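# Raise the bonnet until it stays open unaided

## Task

Lift the bonnet all the way open so that it remains up under its own support, then release it and move the grippers away; it does not count if the bonnet stays up only because the robot is holding it.

## Robot and tools

Robot: two arms, left_arm and right_arm, each ending in a parallel gripper. The fingers point along the gripper's own +z axis and close along its own y axis. The reported end_effector_position is the spot between the finger pads, roughly 1 cm behind the tips.

Scene frame: the origin is on the table surface midway between the arms. +z is up, +x reaches out over the table, and left_arm sits on the +y side. The arm names do not correspond to left or right in any picture. Each result has a state line, left_arm: ... | right_arm: ..., giving each gripper's position in metres and orientation as a quaternion (w, x, y, z) in this frame. At long reach the printed position can be somewhat off from the real one.

The 14-number row: execute_actions and move both use one row covering both arms, always 14 numbers, each between -1 and 1, even if one arm stays still. Numbers 1 to 7 are left_arm: dx, dy, dz, rx, ry, rz, opening; numbers 8 to 14 are the same for right_arm. dx..rz are an offset, not a pose: they are expressed in that gripper's own axes and measured from the gripper's pose in the most recent result showing it (before any result in the scene shows it, and for the second or later call in one reply, from where the robot is when the action begins). A value of 1.0 equals 0.6 m of travel or 180 degrees of turn; rx, ry, rz form a single rotation vector. Every row in an action is counted from that same base pose, not from the row before. So all-zero offsets are not a pause: they pull the arm back to the base pose. The opening is absolute, not an offset: +1 is fully open (0.094 m), -1 is closed.

execute_actions: argument actions is a list holding at most one item. An empty list just reports the state. An item with rows (1 to 15 rows) and optional steps (up to 15, default 15) plays one row per control step of 1/30 s, repeating the final row if there are fewer rows than steps. An item with only steps (up to 300) is a wait that counts from the previous result. Optional pictures (true/false) controls whether camera images come back. A refused call moves nothing.

move: target is one 14-number row as above. The grippers travel in straight lines toward their targets and all finish together, taking 0.5 to 10 s; a longer path is cut off at 10 s. speed is the peak path speed in m/s, 0.002 to 0.5 (default 0.25); turning is capped at twice that in rad/s. Openings are sent as the move starts. Paths do not avoid obstacles or the other arm, and grippers can lag, drift or overshoot speed, mostly near full arm extension. The result adds a move: line saying how it ended (done, off_target, moving, held, fault) plus which limits acted, and each gripper's distance from its target. paced means the command was clipped; held means a safety check blocked steps, after which the arm may lunge faster than asked.

wait: seconds from 0 to 10; sends nothing new. zoom_image: camera (cam_high, cam_low, cam_left_wrist, cam_right_wrist) and region [x0, y0, x1, y1] in pixels of that camera's latest image, top-left origin, at most 504 by 504. show_instructions: no arguments, shows the reference pages. finished_scene: scene = number of the current scene; it ends and grades the scene irreversibly.

Motion limits: each step the command is clipped to within 70 mm and 16 degrees of the measured pose, and position wins over orientation if both cannot be met. After an action ends, an arm only continues to its last clipped pose, so large moves need several calls; compare the result pose and send the remainder. Joint friction can leave a gripper up to about 31 mm short, and tiny commands may do nothing. Elbows never fully straighten. A Hand target line shows where the controller is steering each gripper. pose unreachable and HELD lines mean part of a command was changed or withheld.

Gripping: grip_measured is the finger opening on the command scale (each gripper may be off by about 1 mm). To hold something, command about 0.03 below grip_measured for a firm grip, less for a gentle one. Finger force tops out near 50 to 62 N.

Cautions: faster contact and targets set deeper past the contact both push harder; approach the bonnet slowly and lift rather than shove. Do not let the arms collide or press on each other. Do not knock anything off the table. A loose object may occasionally be nudged by something external. Holding a load heats motors: MOTOR HOT appears at 75 °C, at 90 °C the arm is stopped for 10 s, and at 100 °C it goes limp and drops; these show as OVER-TEMPERATURE FAULT lines, so avoid holding the bonnet longer than needed. Finish by opening the grippers, backing away, and confirming the bonnet stays up on its own before calling finished_scene.

Cameras: cam_high and cam_low are fixed (896x504); cam_left_wrist and cam_right_wrist are fisheye wrist views (616x616). Calibration data accompanies results when it changes.

Each tool is called after "Request:" by a JSON object that holds its "api" and its "payload", one argument or row to a line.

Reference images:

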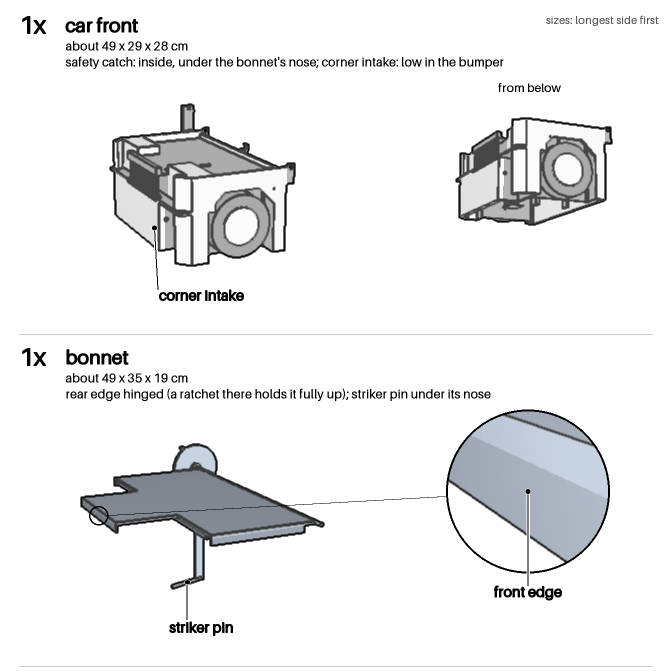

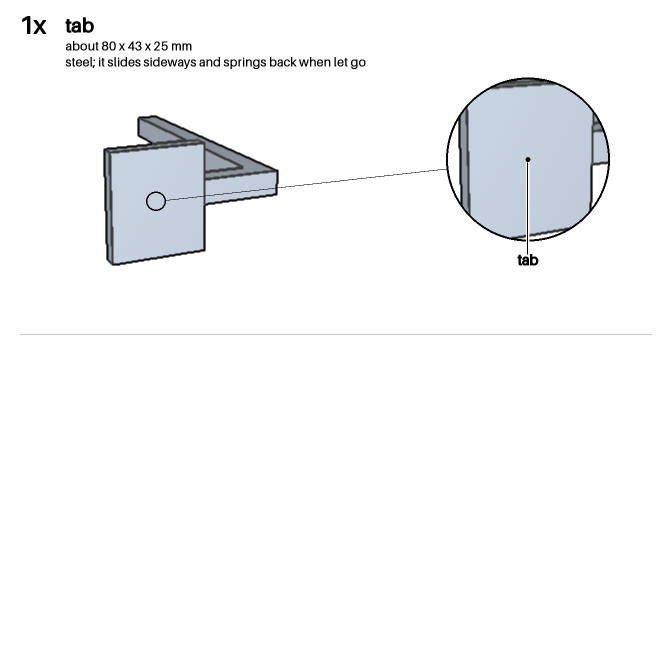

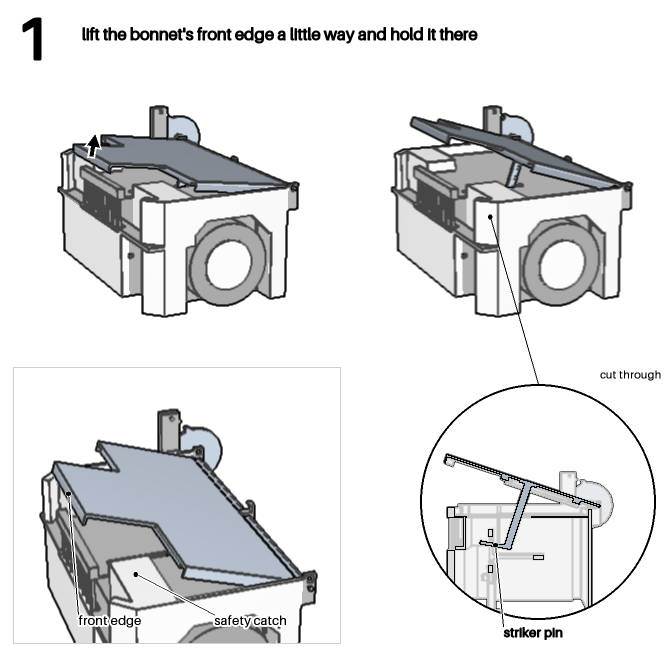

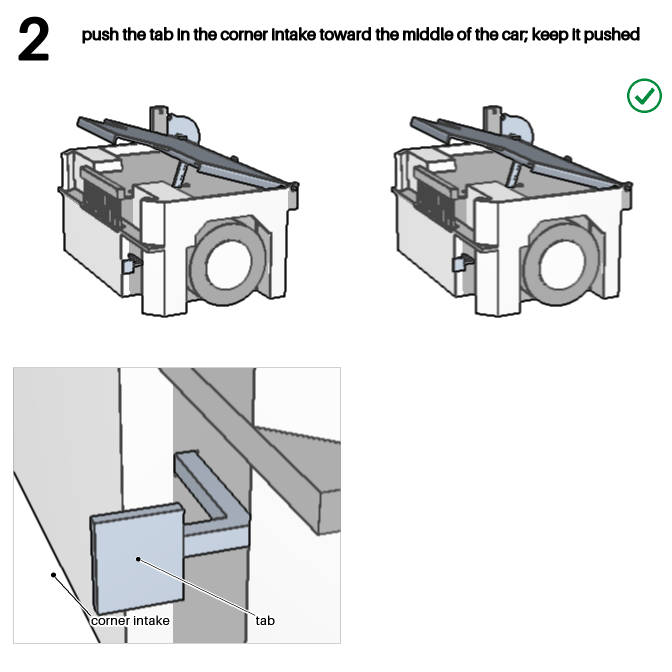

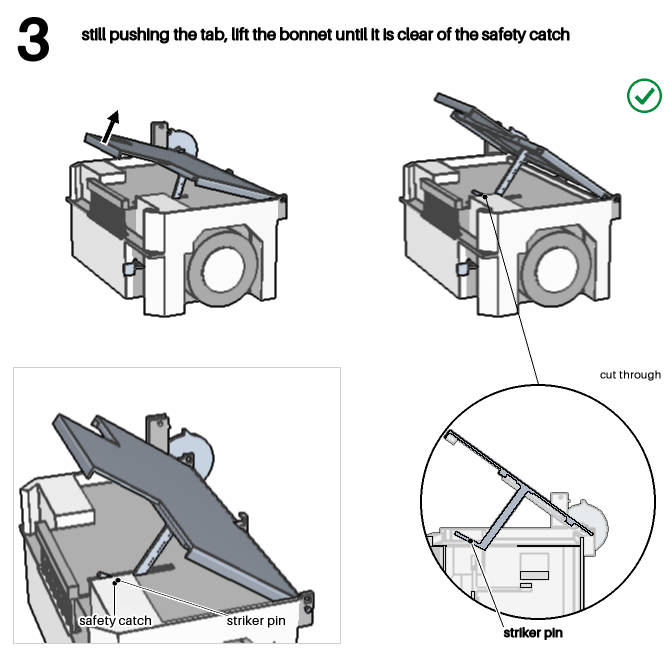

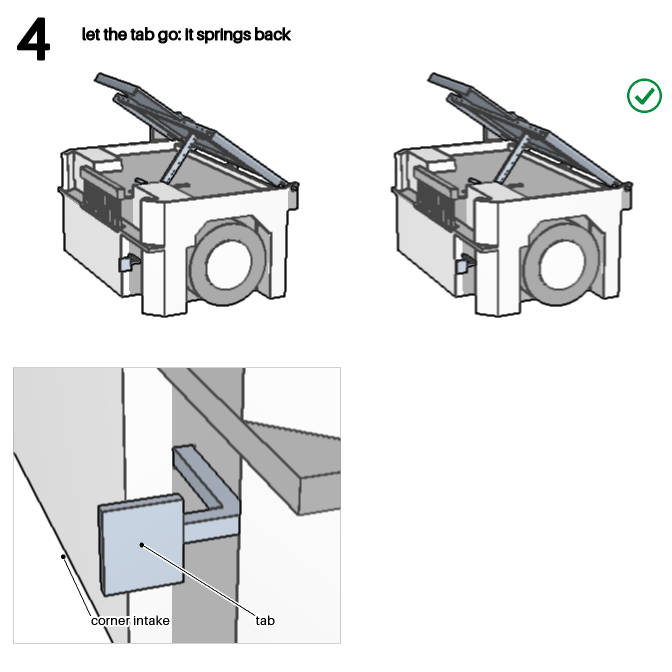

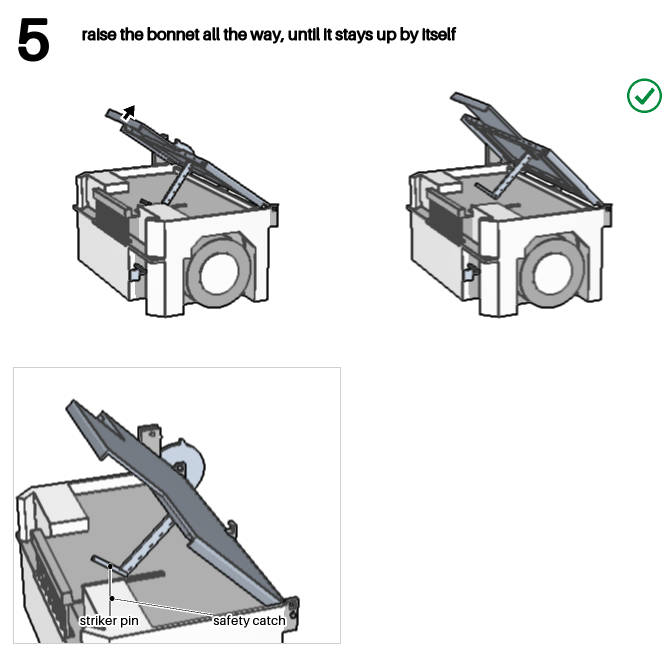

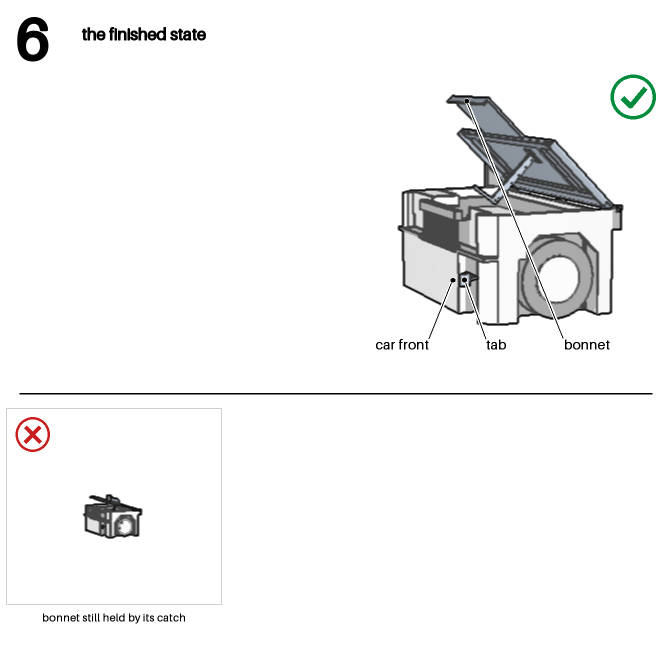

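## Session

Request:
{"api": "execute_actions", "payload": {
  "actions": []
}}

Scene clock: 0.00 s of 5340.00 s.
left_arm: end_effector_position=(+0.1995, +0.1272, +0.1994) grip_measured=+1.000 end_effector_quat_wxyz=(+0.037, +0.914, +0.399, +0.068) | right_arm: end_effector_position=(+0.1660, +0.0202, +0.1390) grip_measured=+1.000 end_effector_quat_wxyz=(-0.112, -0.207, +0.666, +0.708)
Joint positions: left_arm=[-1.031  1.4    1.437 -1.503 -0.114  1.416  0.094] | right_arm=[ 0.753  2.07   0.785  1.382 -1.273  1.519  0.094]
Joint velocities: left_arm=[ 0.002 -0.002  0.017  0.007 -0.037 -0.007  0.   ] | right_arm=[-0.012 -0.017 -0.012  0.007 -0.037 -0.007  0.   ]
Hand target (left_arm): +0.199, +0.127, +0.199; +0.037, +0.914, +0.399, +0.068
Hand target (right_arm): +0.166, +0.020, +0.139; -0.112, -0.207, +0.666, +0.708

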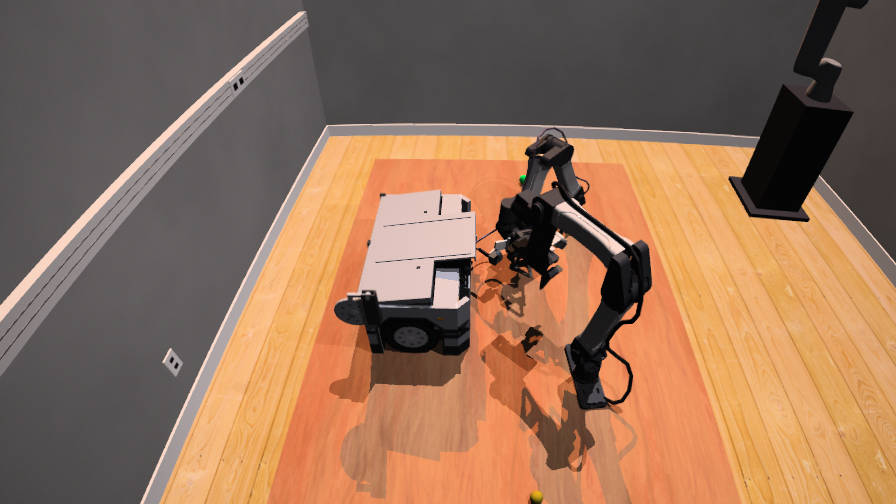

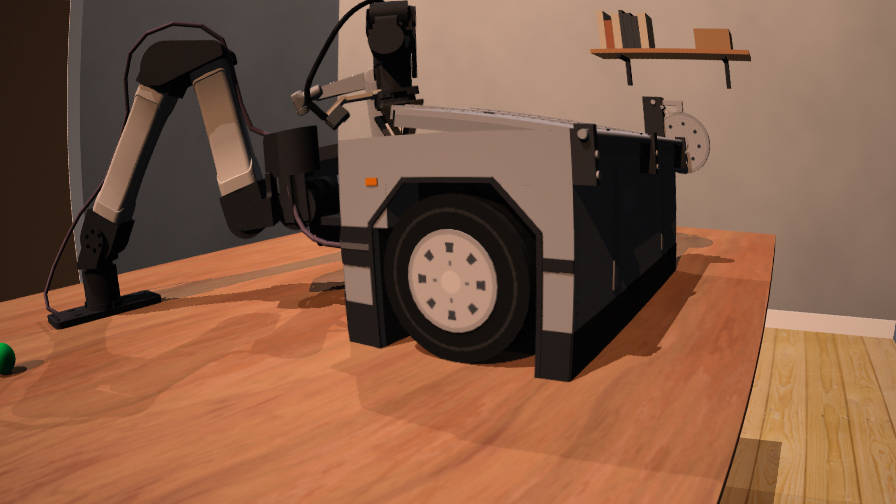

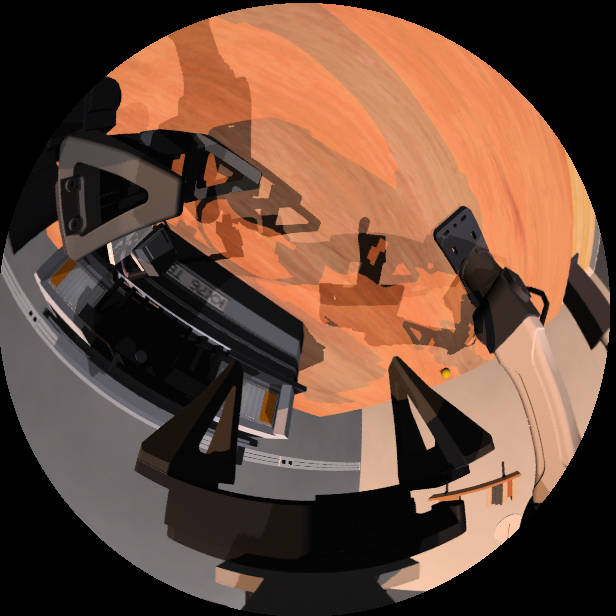

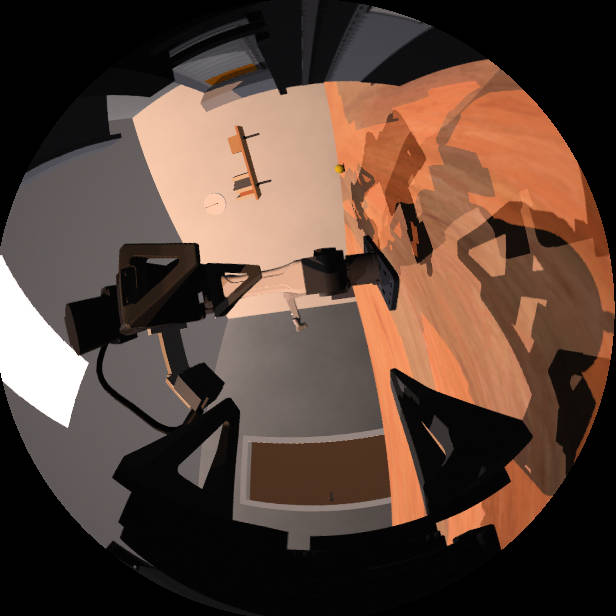

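Request:
{"api": "zoom_image", "payload": {
  "camera": "cam_high",
  "region": [320, 160, 620, 400]
}}

Request:
{"api": "zoom_image", "payload": {
  "camera": "cam_left_wrist",
  "region": [0, 150, 340, 470]
}}

Request:
{"api": "zoom_image", "payload": {
  "camera": "cam_low",
  "region": [250, 0, 750, 400]
}}

Region (320, 160, 620, 400) of cam_high's 896x504 image, scaled by 1.680, with more detail than that image has; it fills the top 403 rows of this view, and the rest is white.

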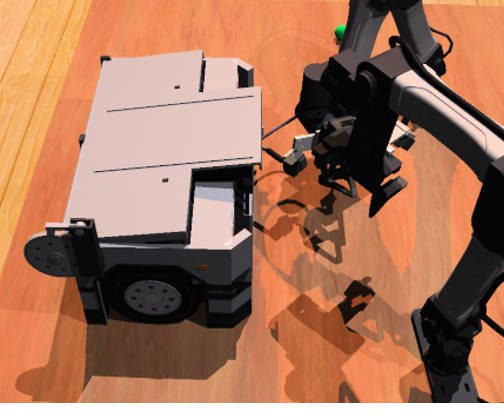

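Region (0, 150, 340, 470) of cam_left_wrist's 616x616 image, scaled by 1.482, with more detail than that image has; it fills the top 474 rows of this view, and the rest is white.

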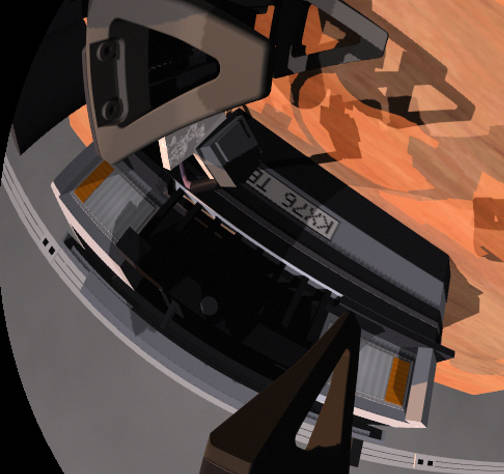

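Region (250, 0, 750, 400) of cam_low's 896x504 image, scaled by 1.008, with more detail than that image has; it fills the top 403 rows of this view, and the rest is white.

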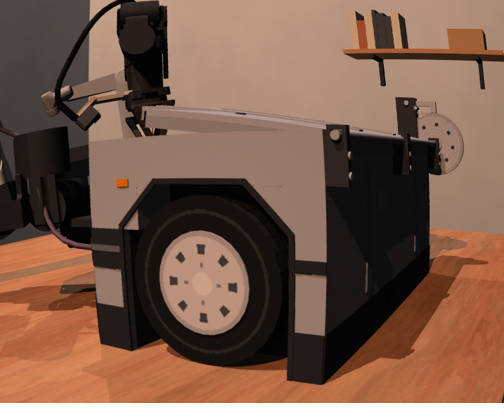

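Request:
{"api": "move", "payload": {
  "target": [0.077,-0.036,-0.2,0,0,0,1, 0.146,0.0255,-0.15,0,0,0,1],
  "speed": 0.2
}}

Scene clock: 106.40 s of 5340.00 s.
left_arm: end_effector_position=(+0.1990, +0.1741, +0.3142) grip_measured=+1.000 end_effector_quat_wxyz=(+0.221, +0.885, +0.380, +0.152) | right_arm: end_effector_position=(+0.1299, -0.0941, +0.1426) grip_measured=+1.000 end_effector_quat_wxyz=(-0.104, -0.213, +0.671, +0.702)
Joint positions: left_arm=[-0.885  1.116  1.639 -1.559 -0.102  1.597  0.094] | right_arm=[ 0.516  1.831  0.373  1.584 -1.508  1.536  0.094]
Joint velocities: left_arm=[-0.007 -0.007  0.002  0.051 -0.037  0.022  0.   ] | right_arm=[-0.007 -0.002  0.007 -0.051 -0.095 -0.007  0.   ]
Hand target (left_arm): +0.197, +0.177, +0.319; +0.228, +0.885, +0.377, +0.153
Hand target (right_arm): +0.125, -0.099, +0.141; -0.110, -0.209, +0.673, +0.701
Off the commanded pose (left_arm): 0.007 m, 24 deg; orientation clipped at the last step of the last action.
Off the commanded pose (right_arm): 0.008 m, 2 deg.
joint sent to its limit (left arm) — the command would take joint 4 (wrist pitch) past its lower limit, so that joint was sent only as far as its limit.
joint sent to its limit (right arm) — the command would take joint 4 (wrist pitch) past its upper limit, so that joint was sent only as far as its limit.
After step 90, 102.20 s passed at rest.
move: off_target (left_arm); limits=paced
camera_calibration (this result's frames):
cam_left_wrist: T_world_to_cam=[[-0.563216, 0.64554, -0.515816, 0.16889], [0.244474, 0.726474, 0.642237, -0.342075], [0.789317, 0.235614, -0.566979, 0.0884309], [0, 0, 0, 1]] pos_world=[0.10895, 0.118648, 0.356948]
cam_right_wrist: T_world_to_cam=[[-0.132832, -0.012255, -0.991063, 0.156014], [-0.657903, -0.746776, 0.0974125, 0.0534188], [-0.741296, 0.664963, 0.0911328, 0.242327], [0, 0, 0, 1]] pos_world=[0.235504, -0.119335, 0.127332]

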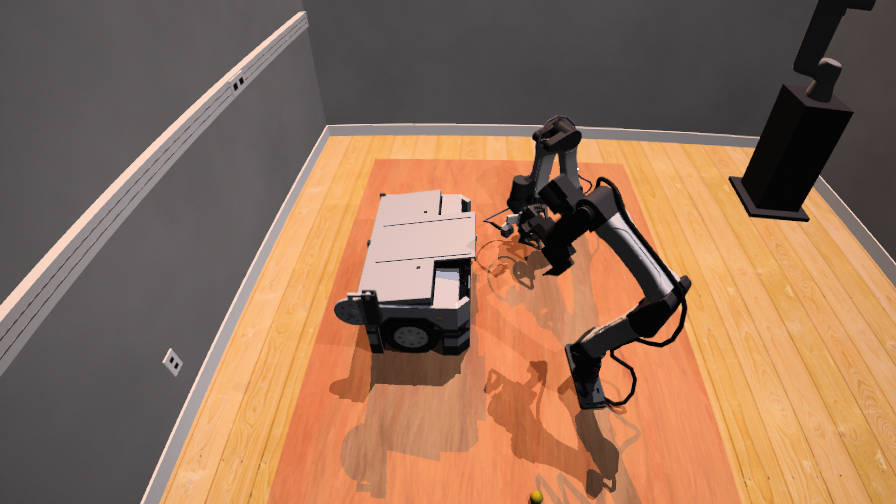

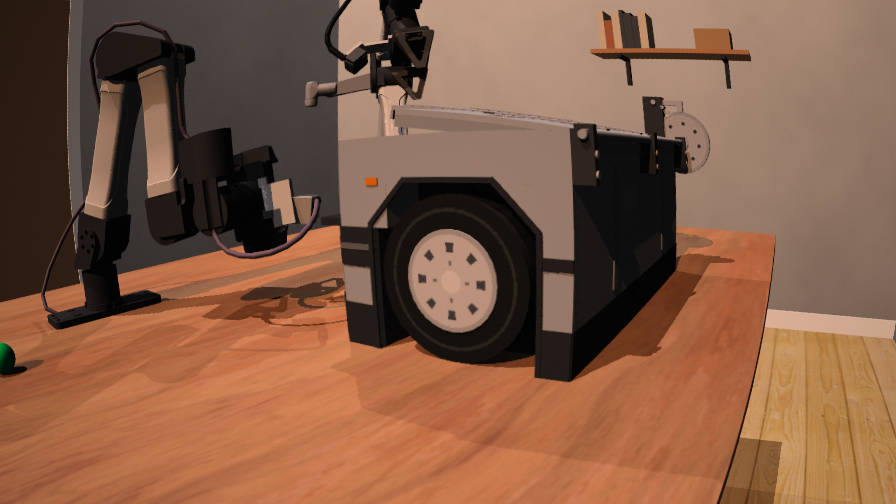

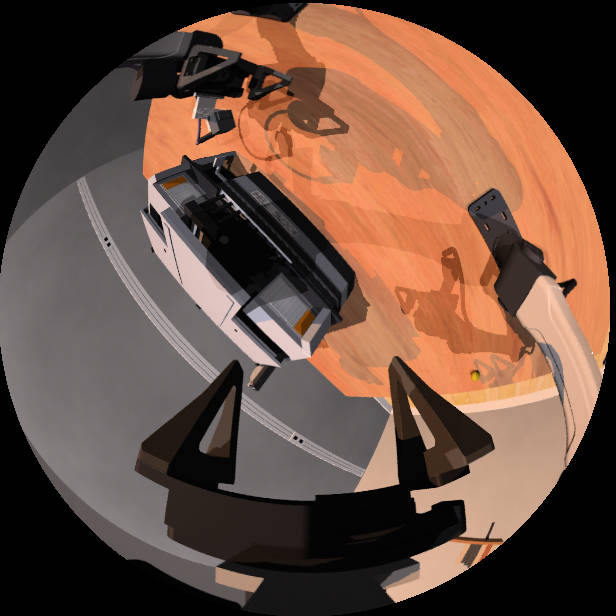

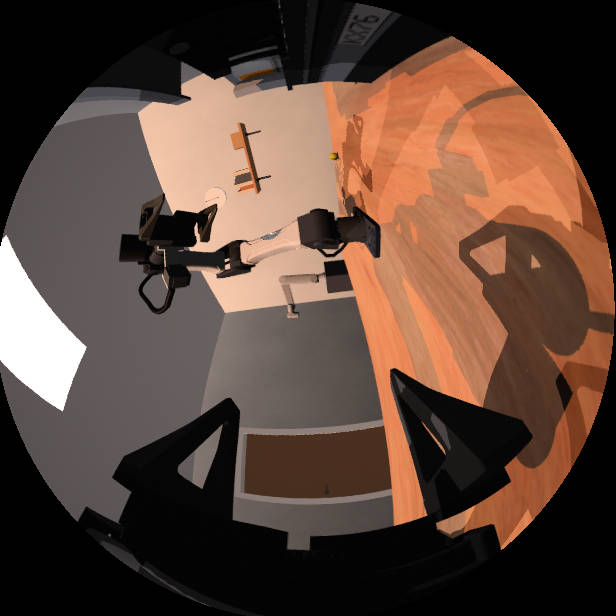

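Request:
{"api": "move", "payload": {
  "target": [0.053,-0.0087,0.1255,-0.2543,-0.2653,-0.4847,1, -0.0418,-0.0097,-0.2915,0.4354,-0.2458,-0.2764,1],
  "speed": 0.25
}}

Scene clock: 133.33 s of 5340.00 s.
left_arm: end_effector_position=(+0.2512, +0.1786, +0.2551) grip_measured=+1.000 end_effector_quat_wxyz=(+0.662, +0.251, +0.664, -0.241) | right_arm: end_effector_position=(+0.2334, -0.2372, +0.1537) grip_measured=+1.000 end_effector_quat_wxyz=(+0.556, -0.210, +0.790, +0.153)
Joint positions: left_arm=[-0.31   0.32   0.322 -0.012  0.522  0.017  0.094] | right_arm=[ 0.467  0.552  0.25  -0.041 -0.056 -0.011  0.094]
Joint velocities: left_arm=[-0.012  0.017 -0.017 -0.066 -0.022  0.037  0.   ] | right_arm=[-0.022 -0.002 -0.007  0.022 -0.037 -0.066  0.   ]
Hand target (left_arm): +0.250, +0.179, +0.250; +0.663, +0.247, +0.664, -0.242
Hand target (right_arm): +0.230, -0.238, +0.143; +0.551, -0.214, +0.793, +0.149
Off the commanded pose (left_arm): 0.005 m, 1 deg.
Off the commanded pose (right_arm): 0.015 m, 1 deg.
After step 90, 19.43 s passed at rest.
move: off_target (right_arm); limits=paced
camera_calibration (this result's frames):
cam_left_wrist: T_world_to_cam=[[-0.637603, -0.767745, -0.0634881, 0.320642], [-0.468496, 0.451859, -0.759167, 0.26542], [0.611534, -0.454303, -0.647792, 0.201145], [0, 0, 0, 1]] pos_world=[0.205784, 0.217619, 0.352155]
cam_right_wrist: T_world_to_cam=[[0.429901, -0.856238, -0.286429, -0.260812], [-0.695799, -0.112023, -0.709447, 0.296984], [0.575369, 0.504288, -0.643929, 0.180806], [0, 0, 0, 1]] pos_world=[0.214734, -0.281227, 0.252416]

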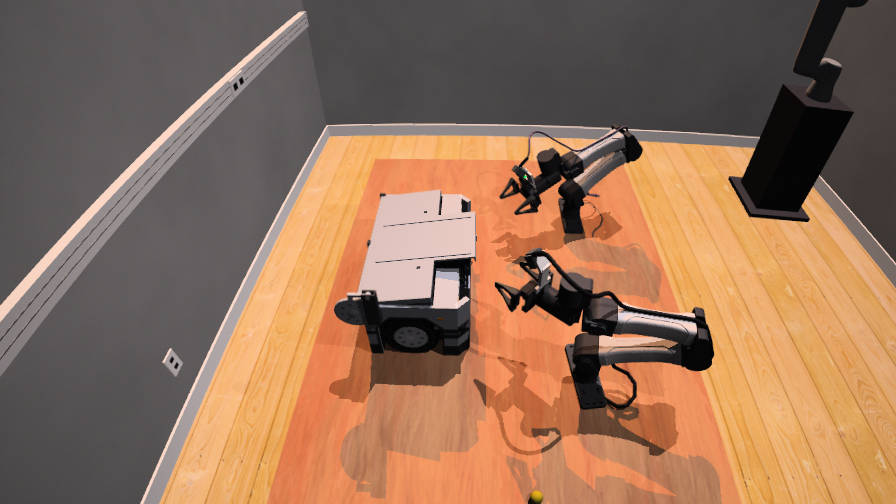

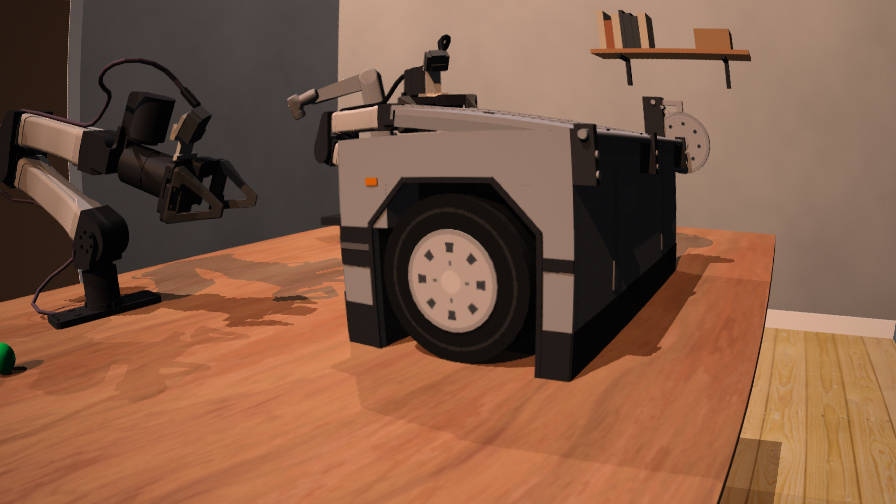

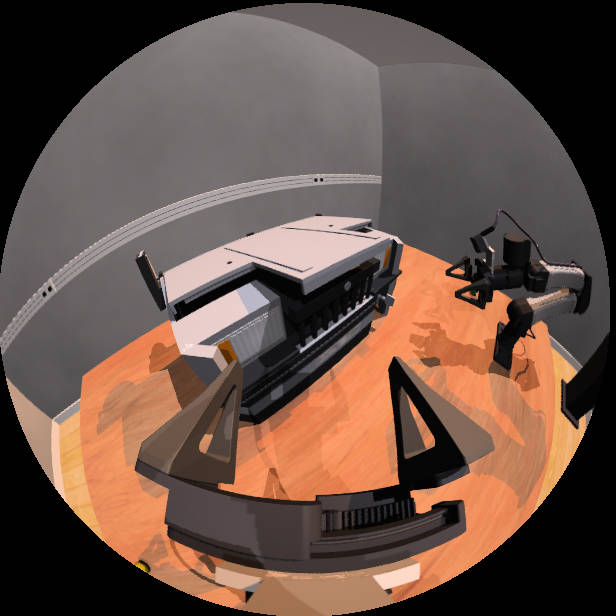

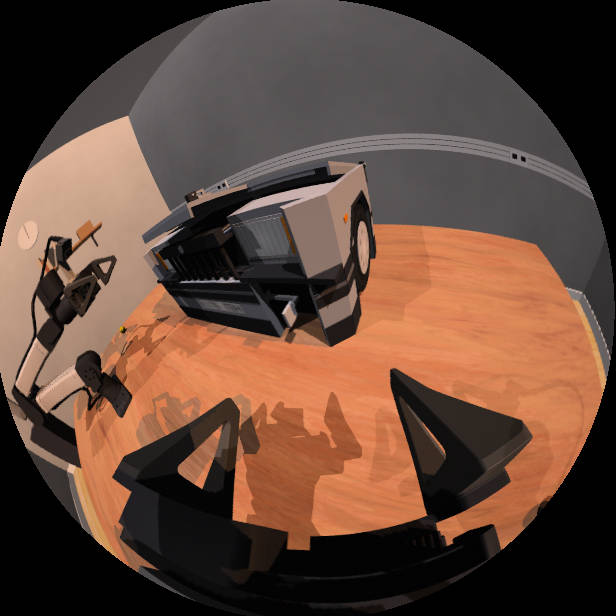

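Request:
{"api": "zoom_image", "payload": {
  "camera": "cam_right_wrist",
  "region": [200, 230, 380, 370]
}}

Request:
{"api": "zoom_image", "payload": {
  "camera": "cam_left_wrist",
  "region": [200, 200, 440, 400]
}}

Region (200, 230, 380, 370) of cam_right_wrist's 616x616 image, scaled by 2.800, with more detail than that image has.

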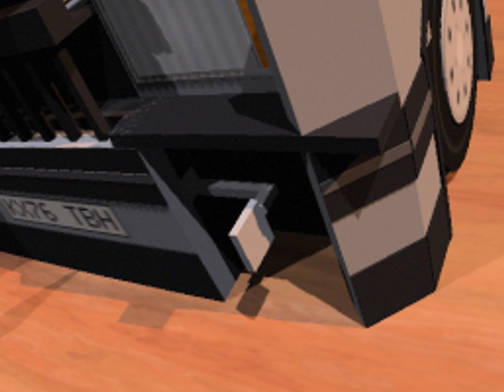

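Region (200, 200, 440, 400) of cam_left_wrist's 616x616 image, scaled by 2.100, with more detail than that image has.

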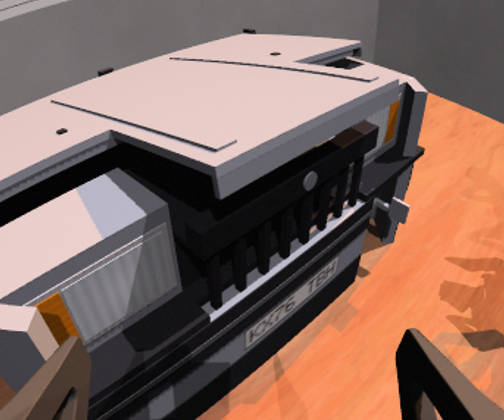

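Request:
{"api": "zoom_image", "payload": {
  "camera": "cam_right_wrist",
  "region": [130, 150, 330, 310]
}}

Request:
{"api": "zoom_image", "payload": {
  "camera": "cam_left_wrist",
  "region": [270, 230, 400, 340]
}}

Region (130, 150, 330, 310) of cam_right_wrist's 616x616 image, scaled by 2.520, with more detail than that image has; it fills the top 403 rows of this view, and the rest is white.

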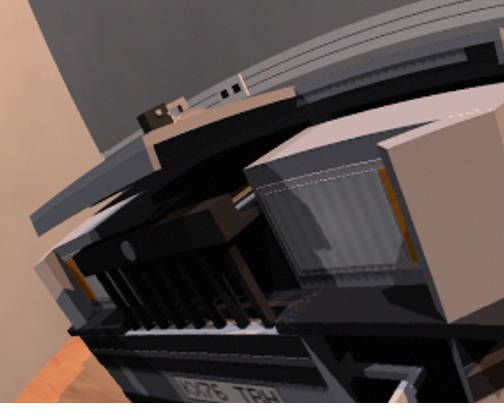

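Region (270, 230, 400, 340) of cam_left_wrist's 616x616 image, scaled by 3.877, with more detail than that image has; it fills the top 426 rows of this view, and the rest is white.

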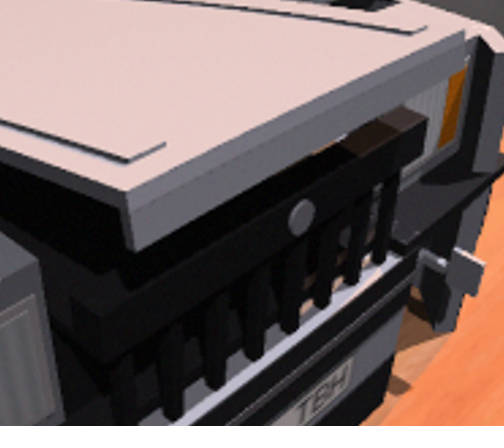

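Request:
{"api": "zoom_image", "payload": {
  "camera": "cam_low",
  "region": [100, 80, 300, 250]
}}

Region (100, 80, 300, 250) of cam_low's 896x504 image, scaled by 2.520, with more detail than that image has; it fills the top 428 rows of this view, and the rest is white.

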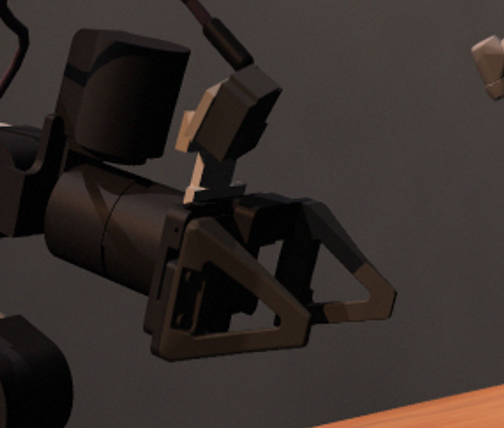

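Request:
{"api": "move", "payload": {
  "target": [-0.031,-0.0235,0.1245,0,0,0.5,1, 0.048,0.0007,0.1915,-0.0771,0.0007,-0.0275,-1],
  "speed": 0.25
}}

Scene clock: 257.07 s of 5340.00 s.
left_arm: end_effector_position=(+0.2951, +0.1228, +0.2689) grip_measured=+1.000 end_effector_quat_wxyz=(+0.641, +0.645, +0.297, +0.292) | right_arm: end_effector_position=(+0.3117, -0.1889, +0.0835) grip_measured=-0.992 end_effector_quat_wxyz=(+0.530, -0.309, +0.758, +0.223)
Joint positions: left_arm=[-0.626  0.733  0.417  0.308  0.21   1.569  0.094] | right_arm=[ 0.315  1.521  0.315  0.822 -0.439 -0.158  0.   ]
Joint velocities: left_arm=[-0.012  0.017 -0.002 -0.037  0.022  0.022  0.   ] | right_arm=[ 0.012 -0.007 -0.022 -0.051 -0.007 -0.022  0.   ]
Hand target (left_arm): +0.298, +0.120, +0.273; +0.639, +0.646, +0.293, +0.297
Hand target (right_arm): +0.318, -0.189, +0.085; +0.532, -0.310, +0.756, +0.222
Off the commanded pose (left_arm): 0.007 m, 1 deg.
Off the commanded pose (right_arm): 0.008 m, 0 deg.
After step 90, 117.00 s passed at rest.
move: done
camera_calibration (this result's frames):
cam_left_wrist: T_world_to_cam=[[0.0378452, 0.0297417, -0.998841, 0.260935], [0.013132, 0.999456, 0.0302575, -0.099963], [0.999197, -0.0142619, 0.0374341, -0.194775], [0, 0, 0, 1]] pos_world=[0.186056, 0.0893701, 0.270949]
cam_right_wrist: T_world_to_cam=[[0.631601, -0.719293, -0.289307, -0.310051], [-0.648074, -0.285009, -0.706236, 0.259265], [0.425535, 0.633552, -0.646167, 0.137514], [0, 0, 0, 1]] pos_world=[0.305335, -0.236247, 0.182259]

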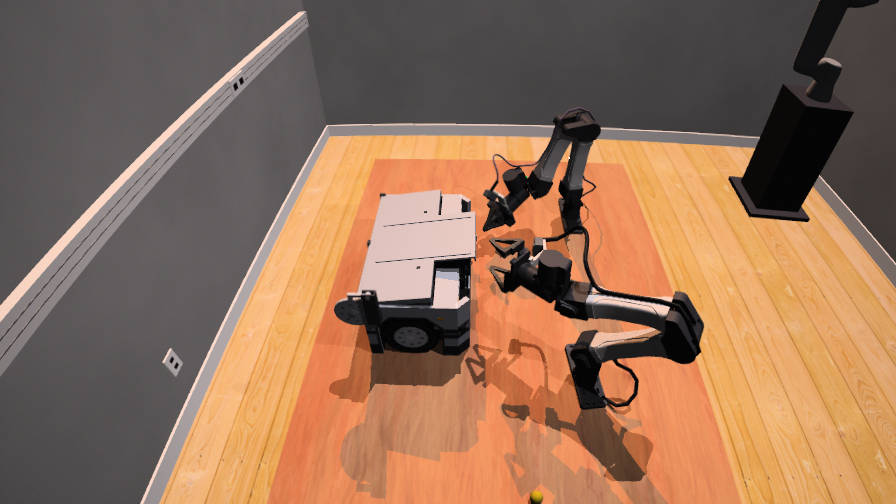

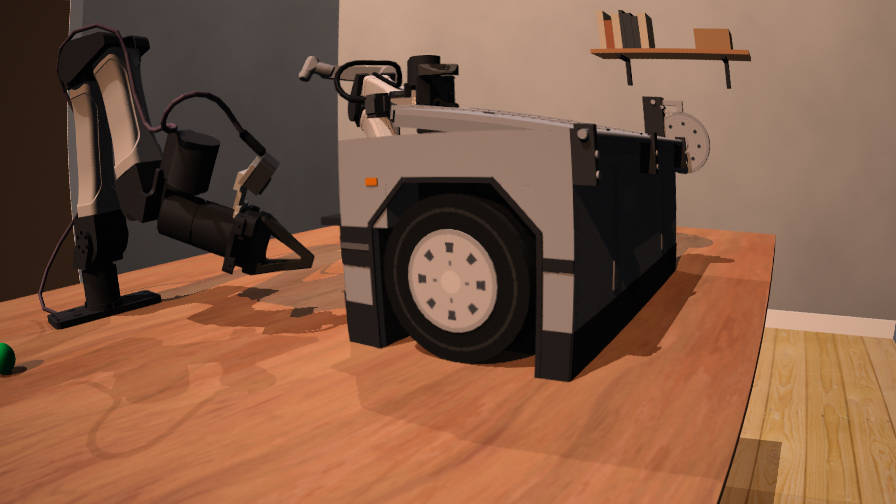

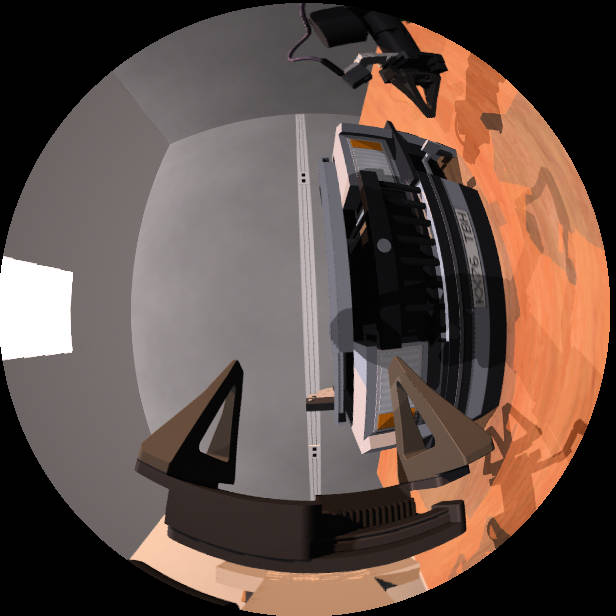

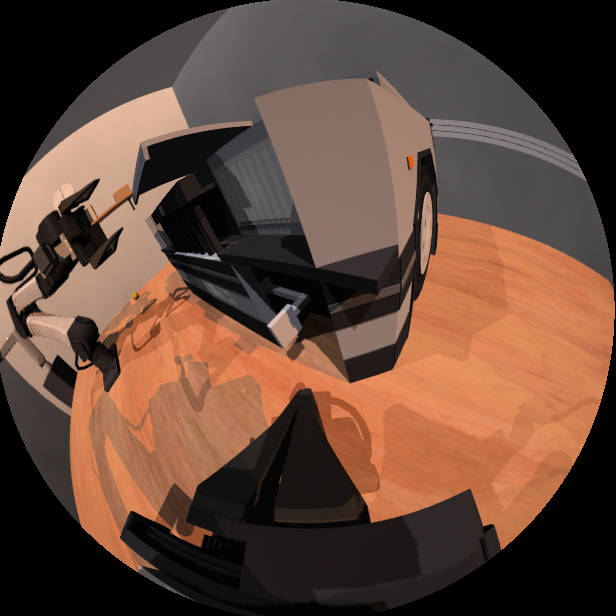

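Request:
{"api": "zoom_image", "payload": {
  "camera": "cam_left_wrist",
  "region": [290, 220, 470, 440]
}}

Request:
{"api": "zoom_image", "payload": {
  "camera": "cam_right_wrist",
  "region": [220, 250, 400, 430]
}}

Region (290, 220, 470, 440) of cam_left_wrist's 616x616 image, scaled by 2.291, with more detail than that image has; it fills the left 412 columns of this view, and the rest is white.

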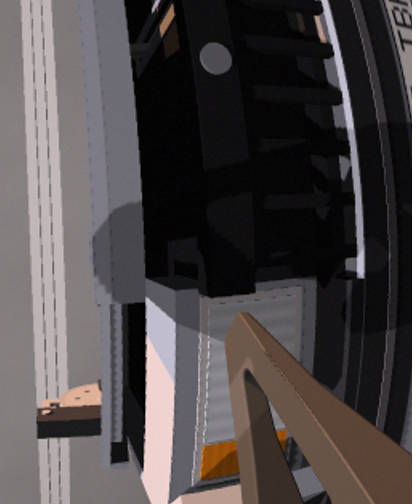

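Region (220, 250, 400, 430) of cam_right_wrist's 616x616 image, scaled by 2.800, with more detail than that image has.

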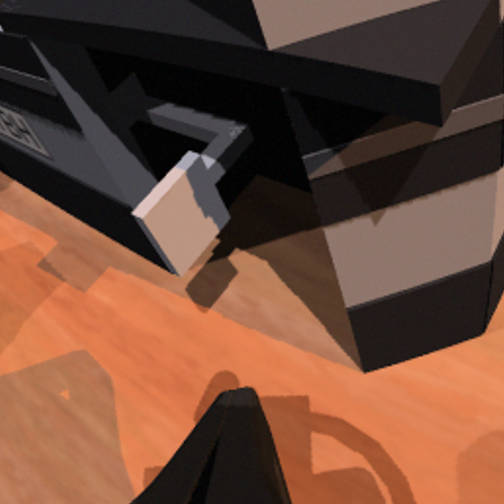

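Request:
{"api": "move", "payload": {
  "target": [0,0.0243,0.122,0,0,0,1, -0.0232,0.0033,0.074,0,0,0,-1],
  "speed": 0.06
}}

Scene clock: 309.80 s of 5340.00 s.
left_arm: end_effector_position=(+0.3466, +0.0795, +0.2798) grip_measured=+1.000 end_effector_quat_wxyz=(+0.640, +0.647, +0.296, +0.291) | right_arm: end_effector_position=(+0.3387, -0.1591, +0.0808) grip_measured=-0.992 end_effector_quat_wxyz=(+0.529, -0.310, +0.757, +0.223)
Joint positions: left_arm=[-0.685  1.09   0.59   0.488  0.153  1.572  0.094] | right_arm=[ 0.392  1.67   0.446  0.851 -0.369 -0.13   0.   ]
Joint velocities: left_arm=[-0.007  0.012 -0.002 -0.022 -0.037 -0.051  0.   ] | right_arm=[-0.002  0.007 -0.012 -0.081 -0.037  0.007  0.   ]
Hand target (left_arm): +0.350, +0.075, +0.283; +0.641, +0.645, +0.297, +0.292
Hand target (right_arm): +0.343, -0.155, +0.081; +0.529, -0.309, +0.758, +0.224
Off the commanded pose (left_arm): 0.007 m, 0 deg.
Off the commanded pose (right_arm): 0.006 m, 0 deg.
After step 90, 48.13 s passed at rest.
move: done
camera_calibration (this result's frames):
cam_left_wrist: T_world_to_cam=[[0.0366804, 0.0341081, -0.998745, 0.27117], [0.0154897, 0.999278, 0.0346952, -0.059743], [0.999207, -0.0167429, 0.0361256, -0.246698], [0, 0, 0, 1]] pos_world=[0.237481, 0.0463203, 0.281815]
cam_right_wrist: T_world_to_cam=[[0.63369, -0.718345, -0.287084, -0.307191], [-0.646498, -0.287968, -0.70648, 0.282384], [0.424825, 0.633289, -0.646891, 0.105653], [0, 0, 0, 1]] pos_world=[0.332341, -0.206261, 0.179655]

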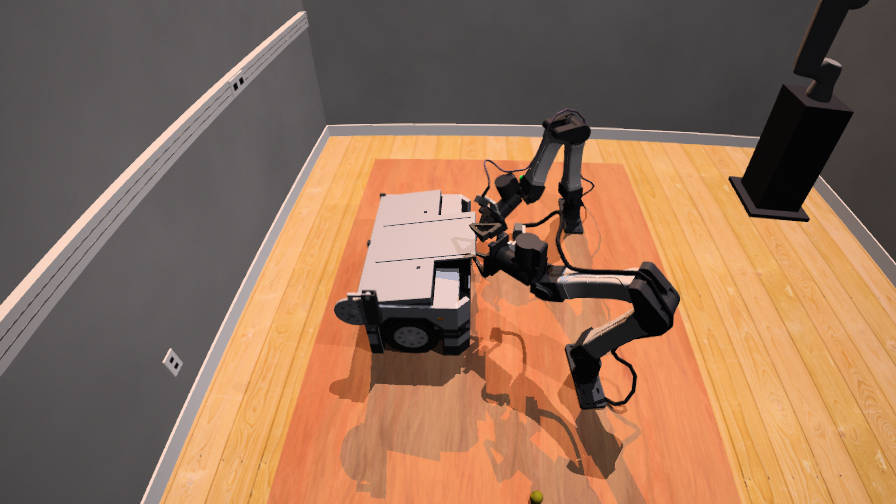

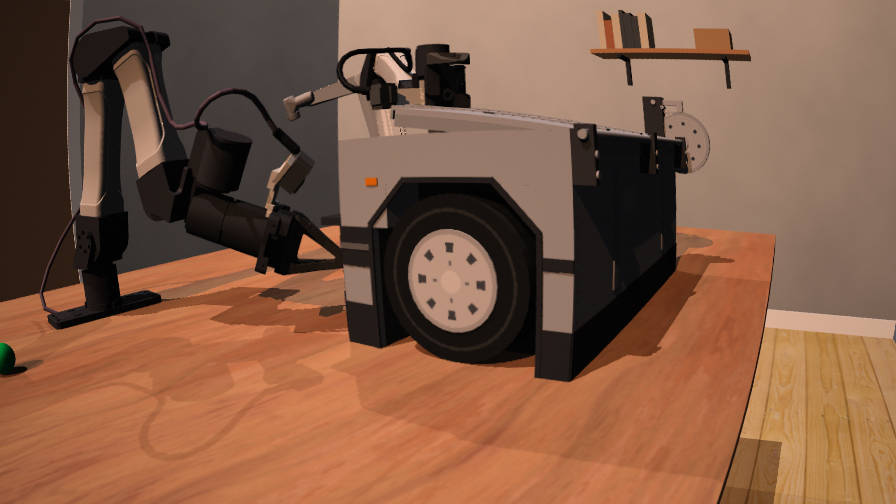

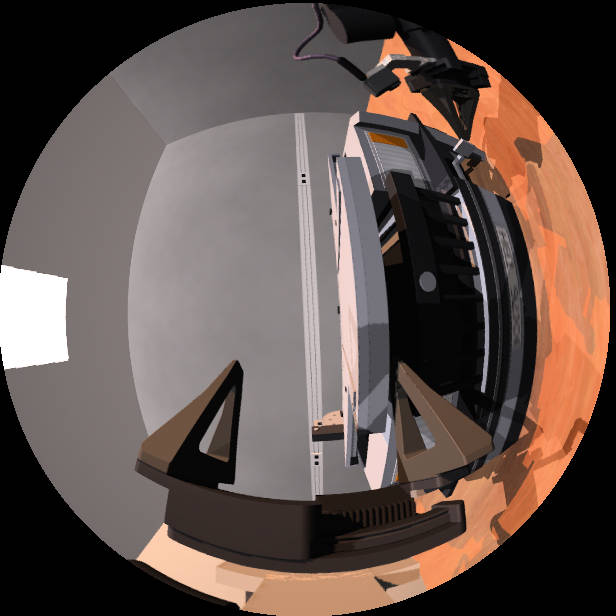

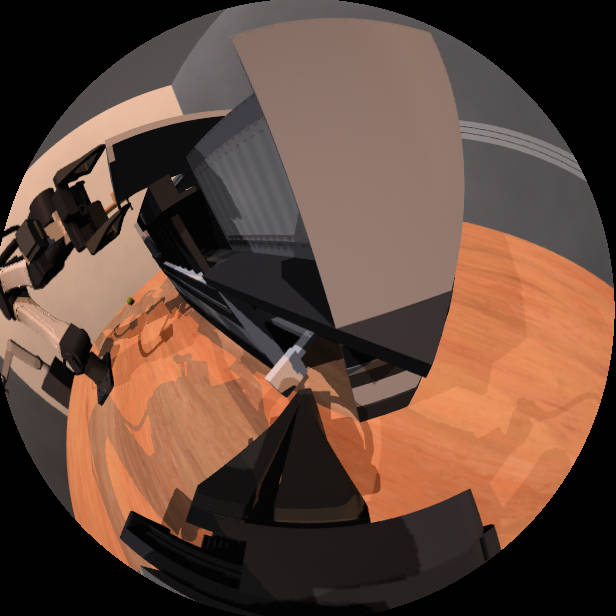

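Request:
{"api": "zoom_image", "payload": {
  "camera": "cam_left_wrist",
  "region": [310, 280, 500, 480]
}}

Request:
{"api": "zoom_image", "payload": {
  "camera": "cam_high",
  "region": [420, 180, 560, 300]
}}

Request:
{"api": "zoom_image", "payload": {
  "camera": "cam_right_wrist",
  "region": [40, 110, 240, 290]
}}

Region (310, 280, 500, 480) of cam_left_wrist's 616x616 image, scaled by 2.520, with more detail than that image has; it fills the left 479 columns of this view, and the rest is white.

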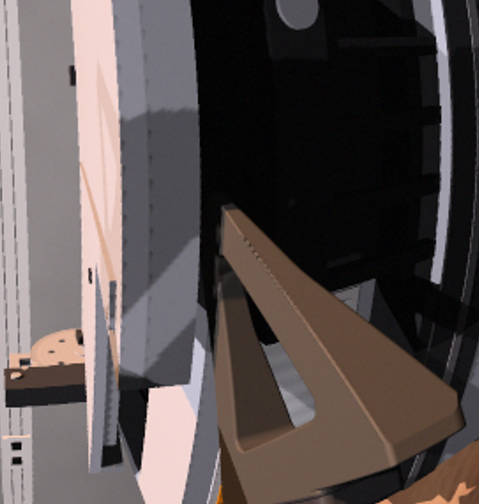

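Region (420, 180, 560, 300) of cam_high's 896x504 image, scaled by 3.600, with more detail than that image has; it fills the top 432 rows of this view, and the rest is white.

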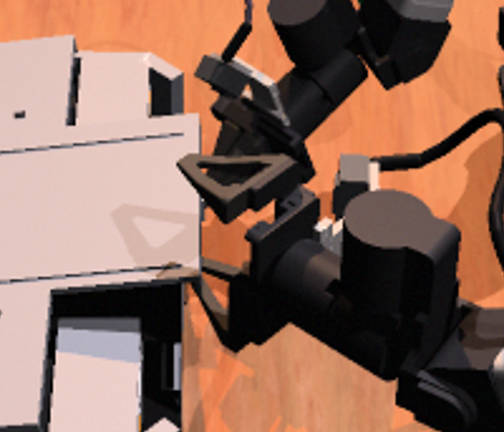

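Region (40, 110, 240, 290) of cam_right_wrist's 616x616 image, scaled by 2.520, with more detail than that image has; it fills the top 454 rows of this view, and the rest is white.

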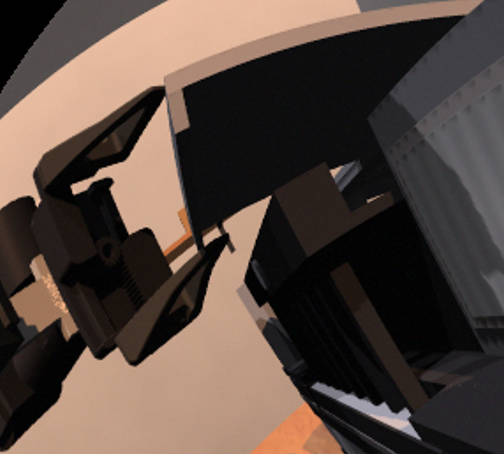

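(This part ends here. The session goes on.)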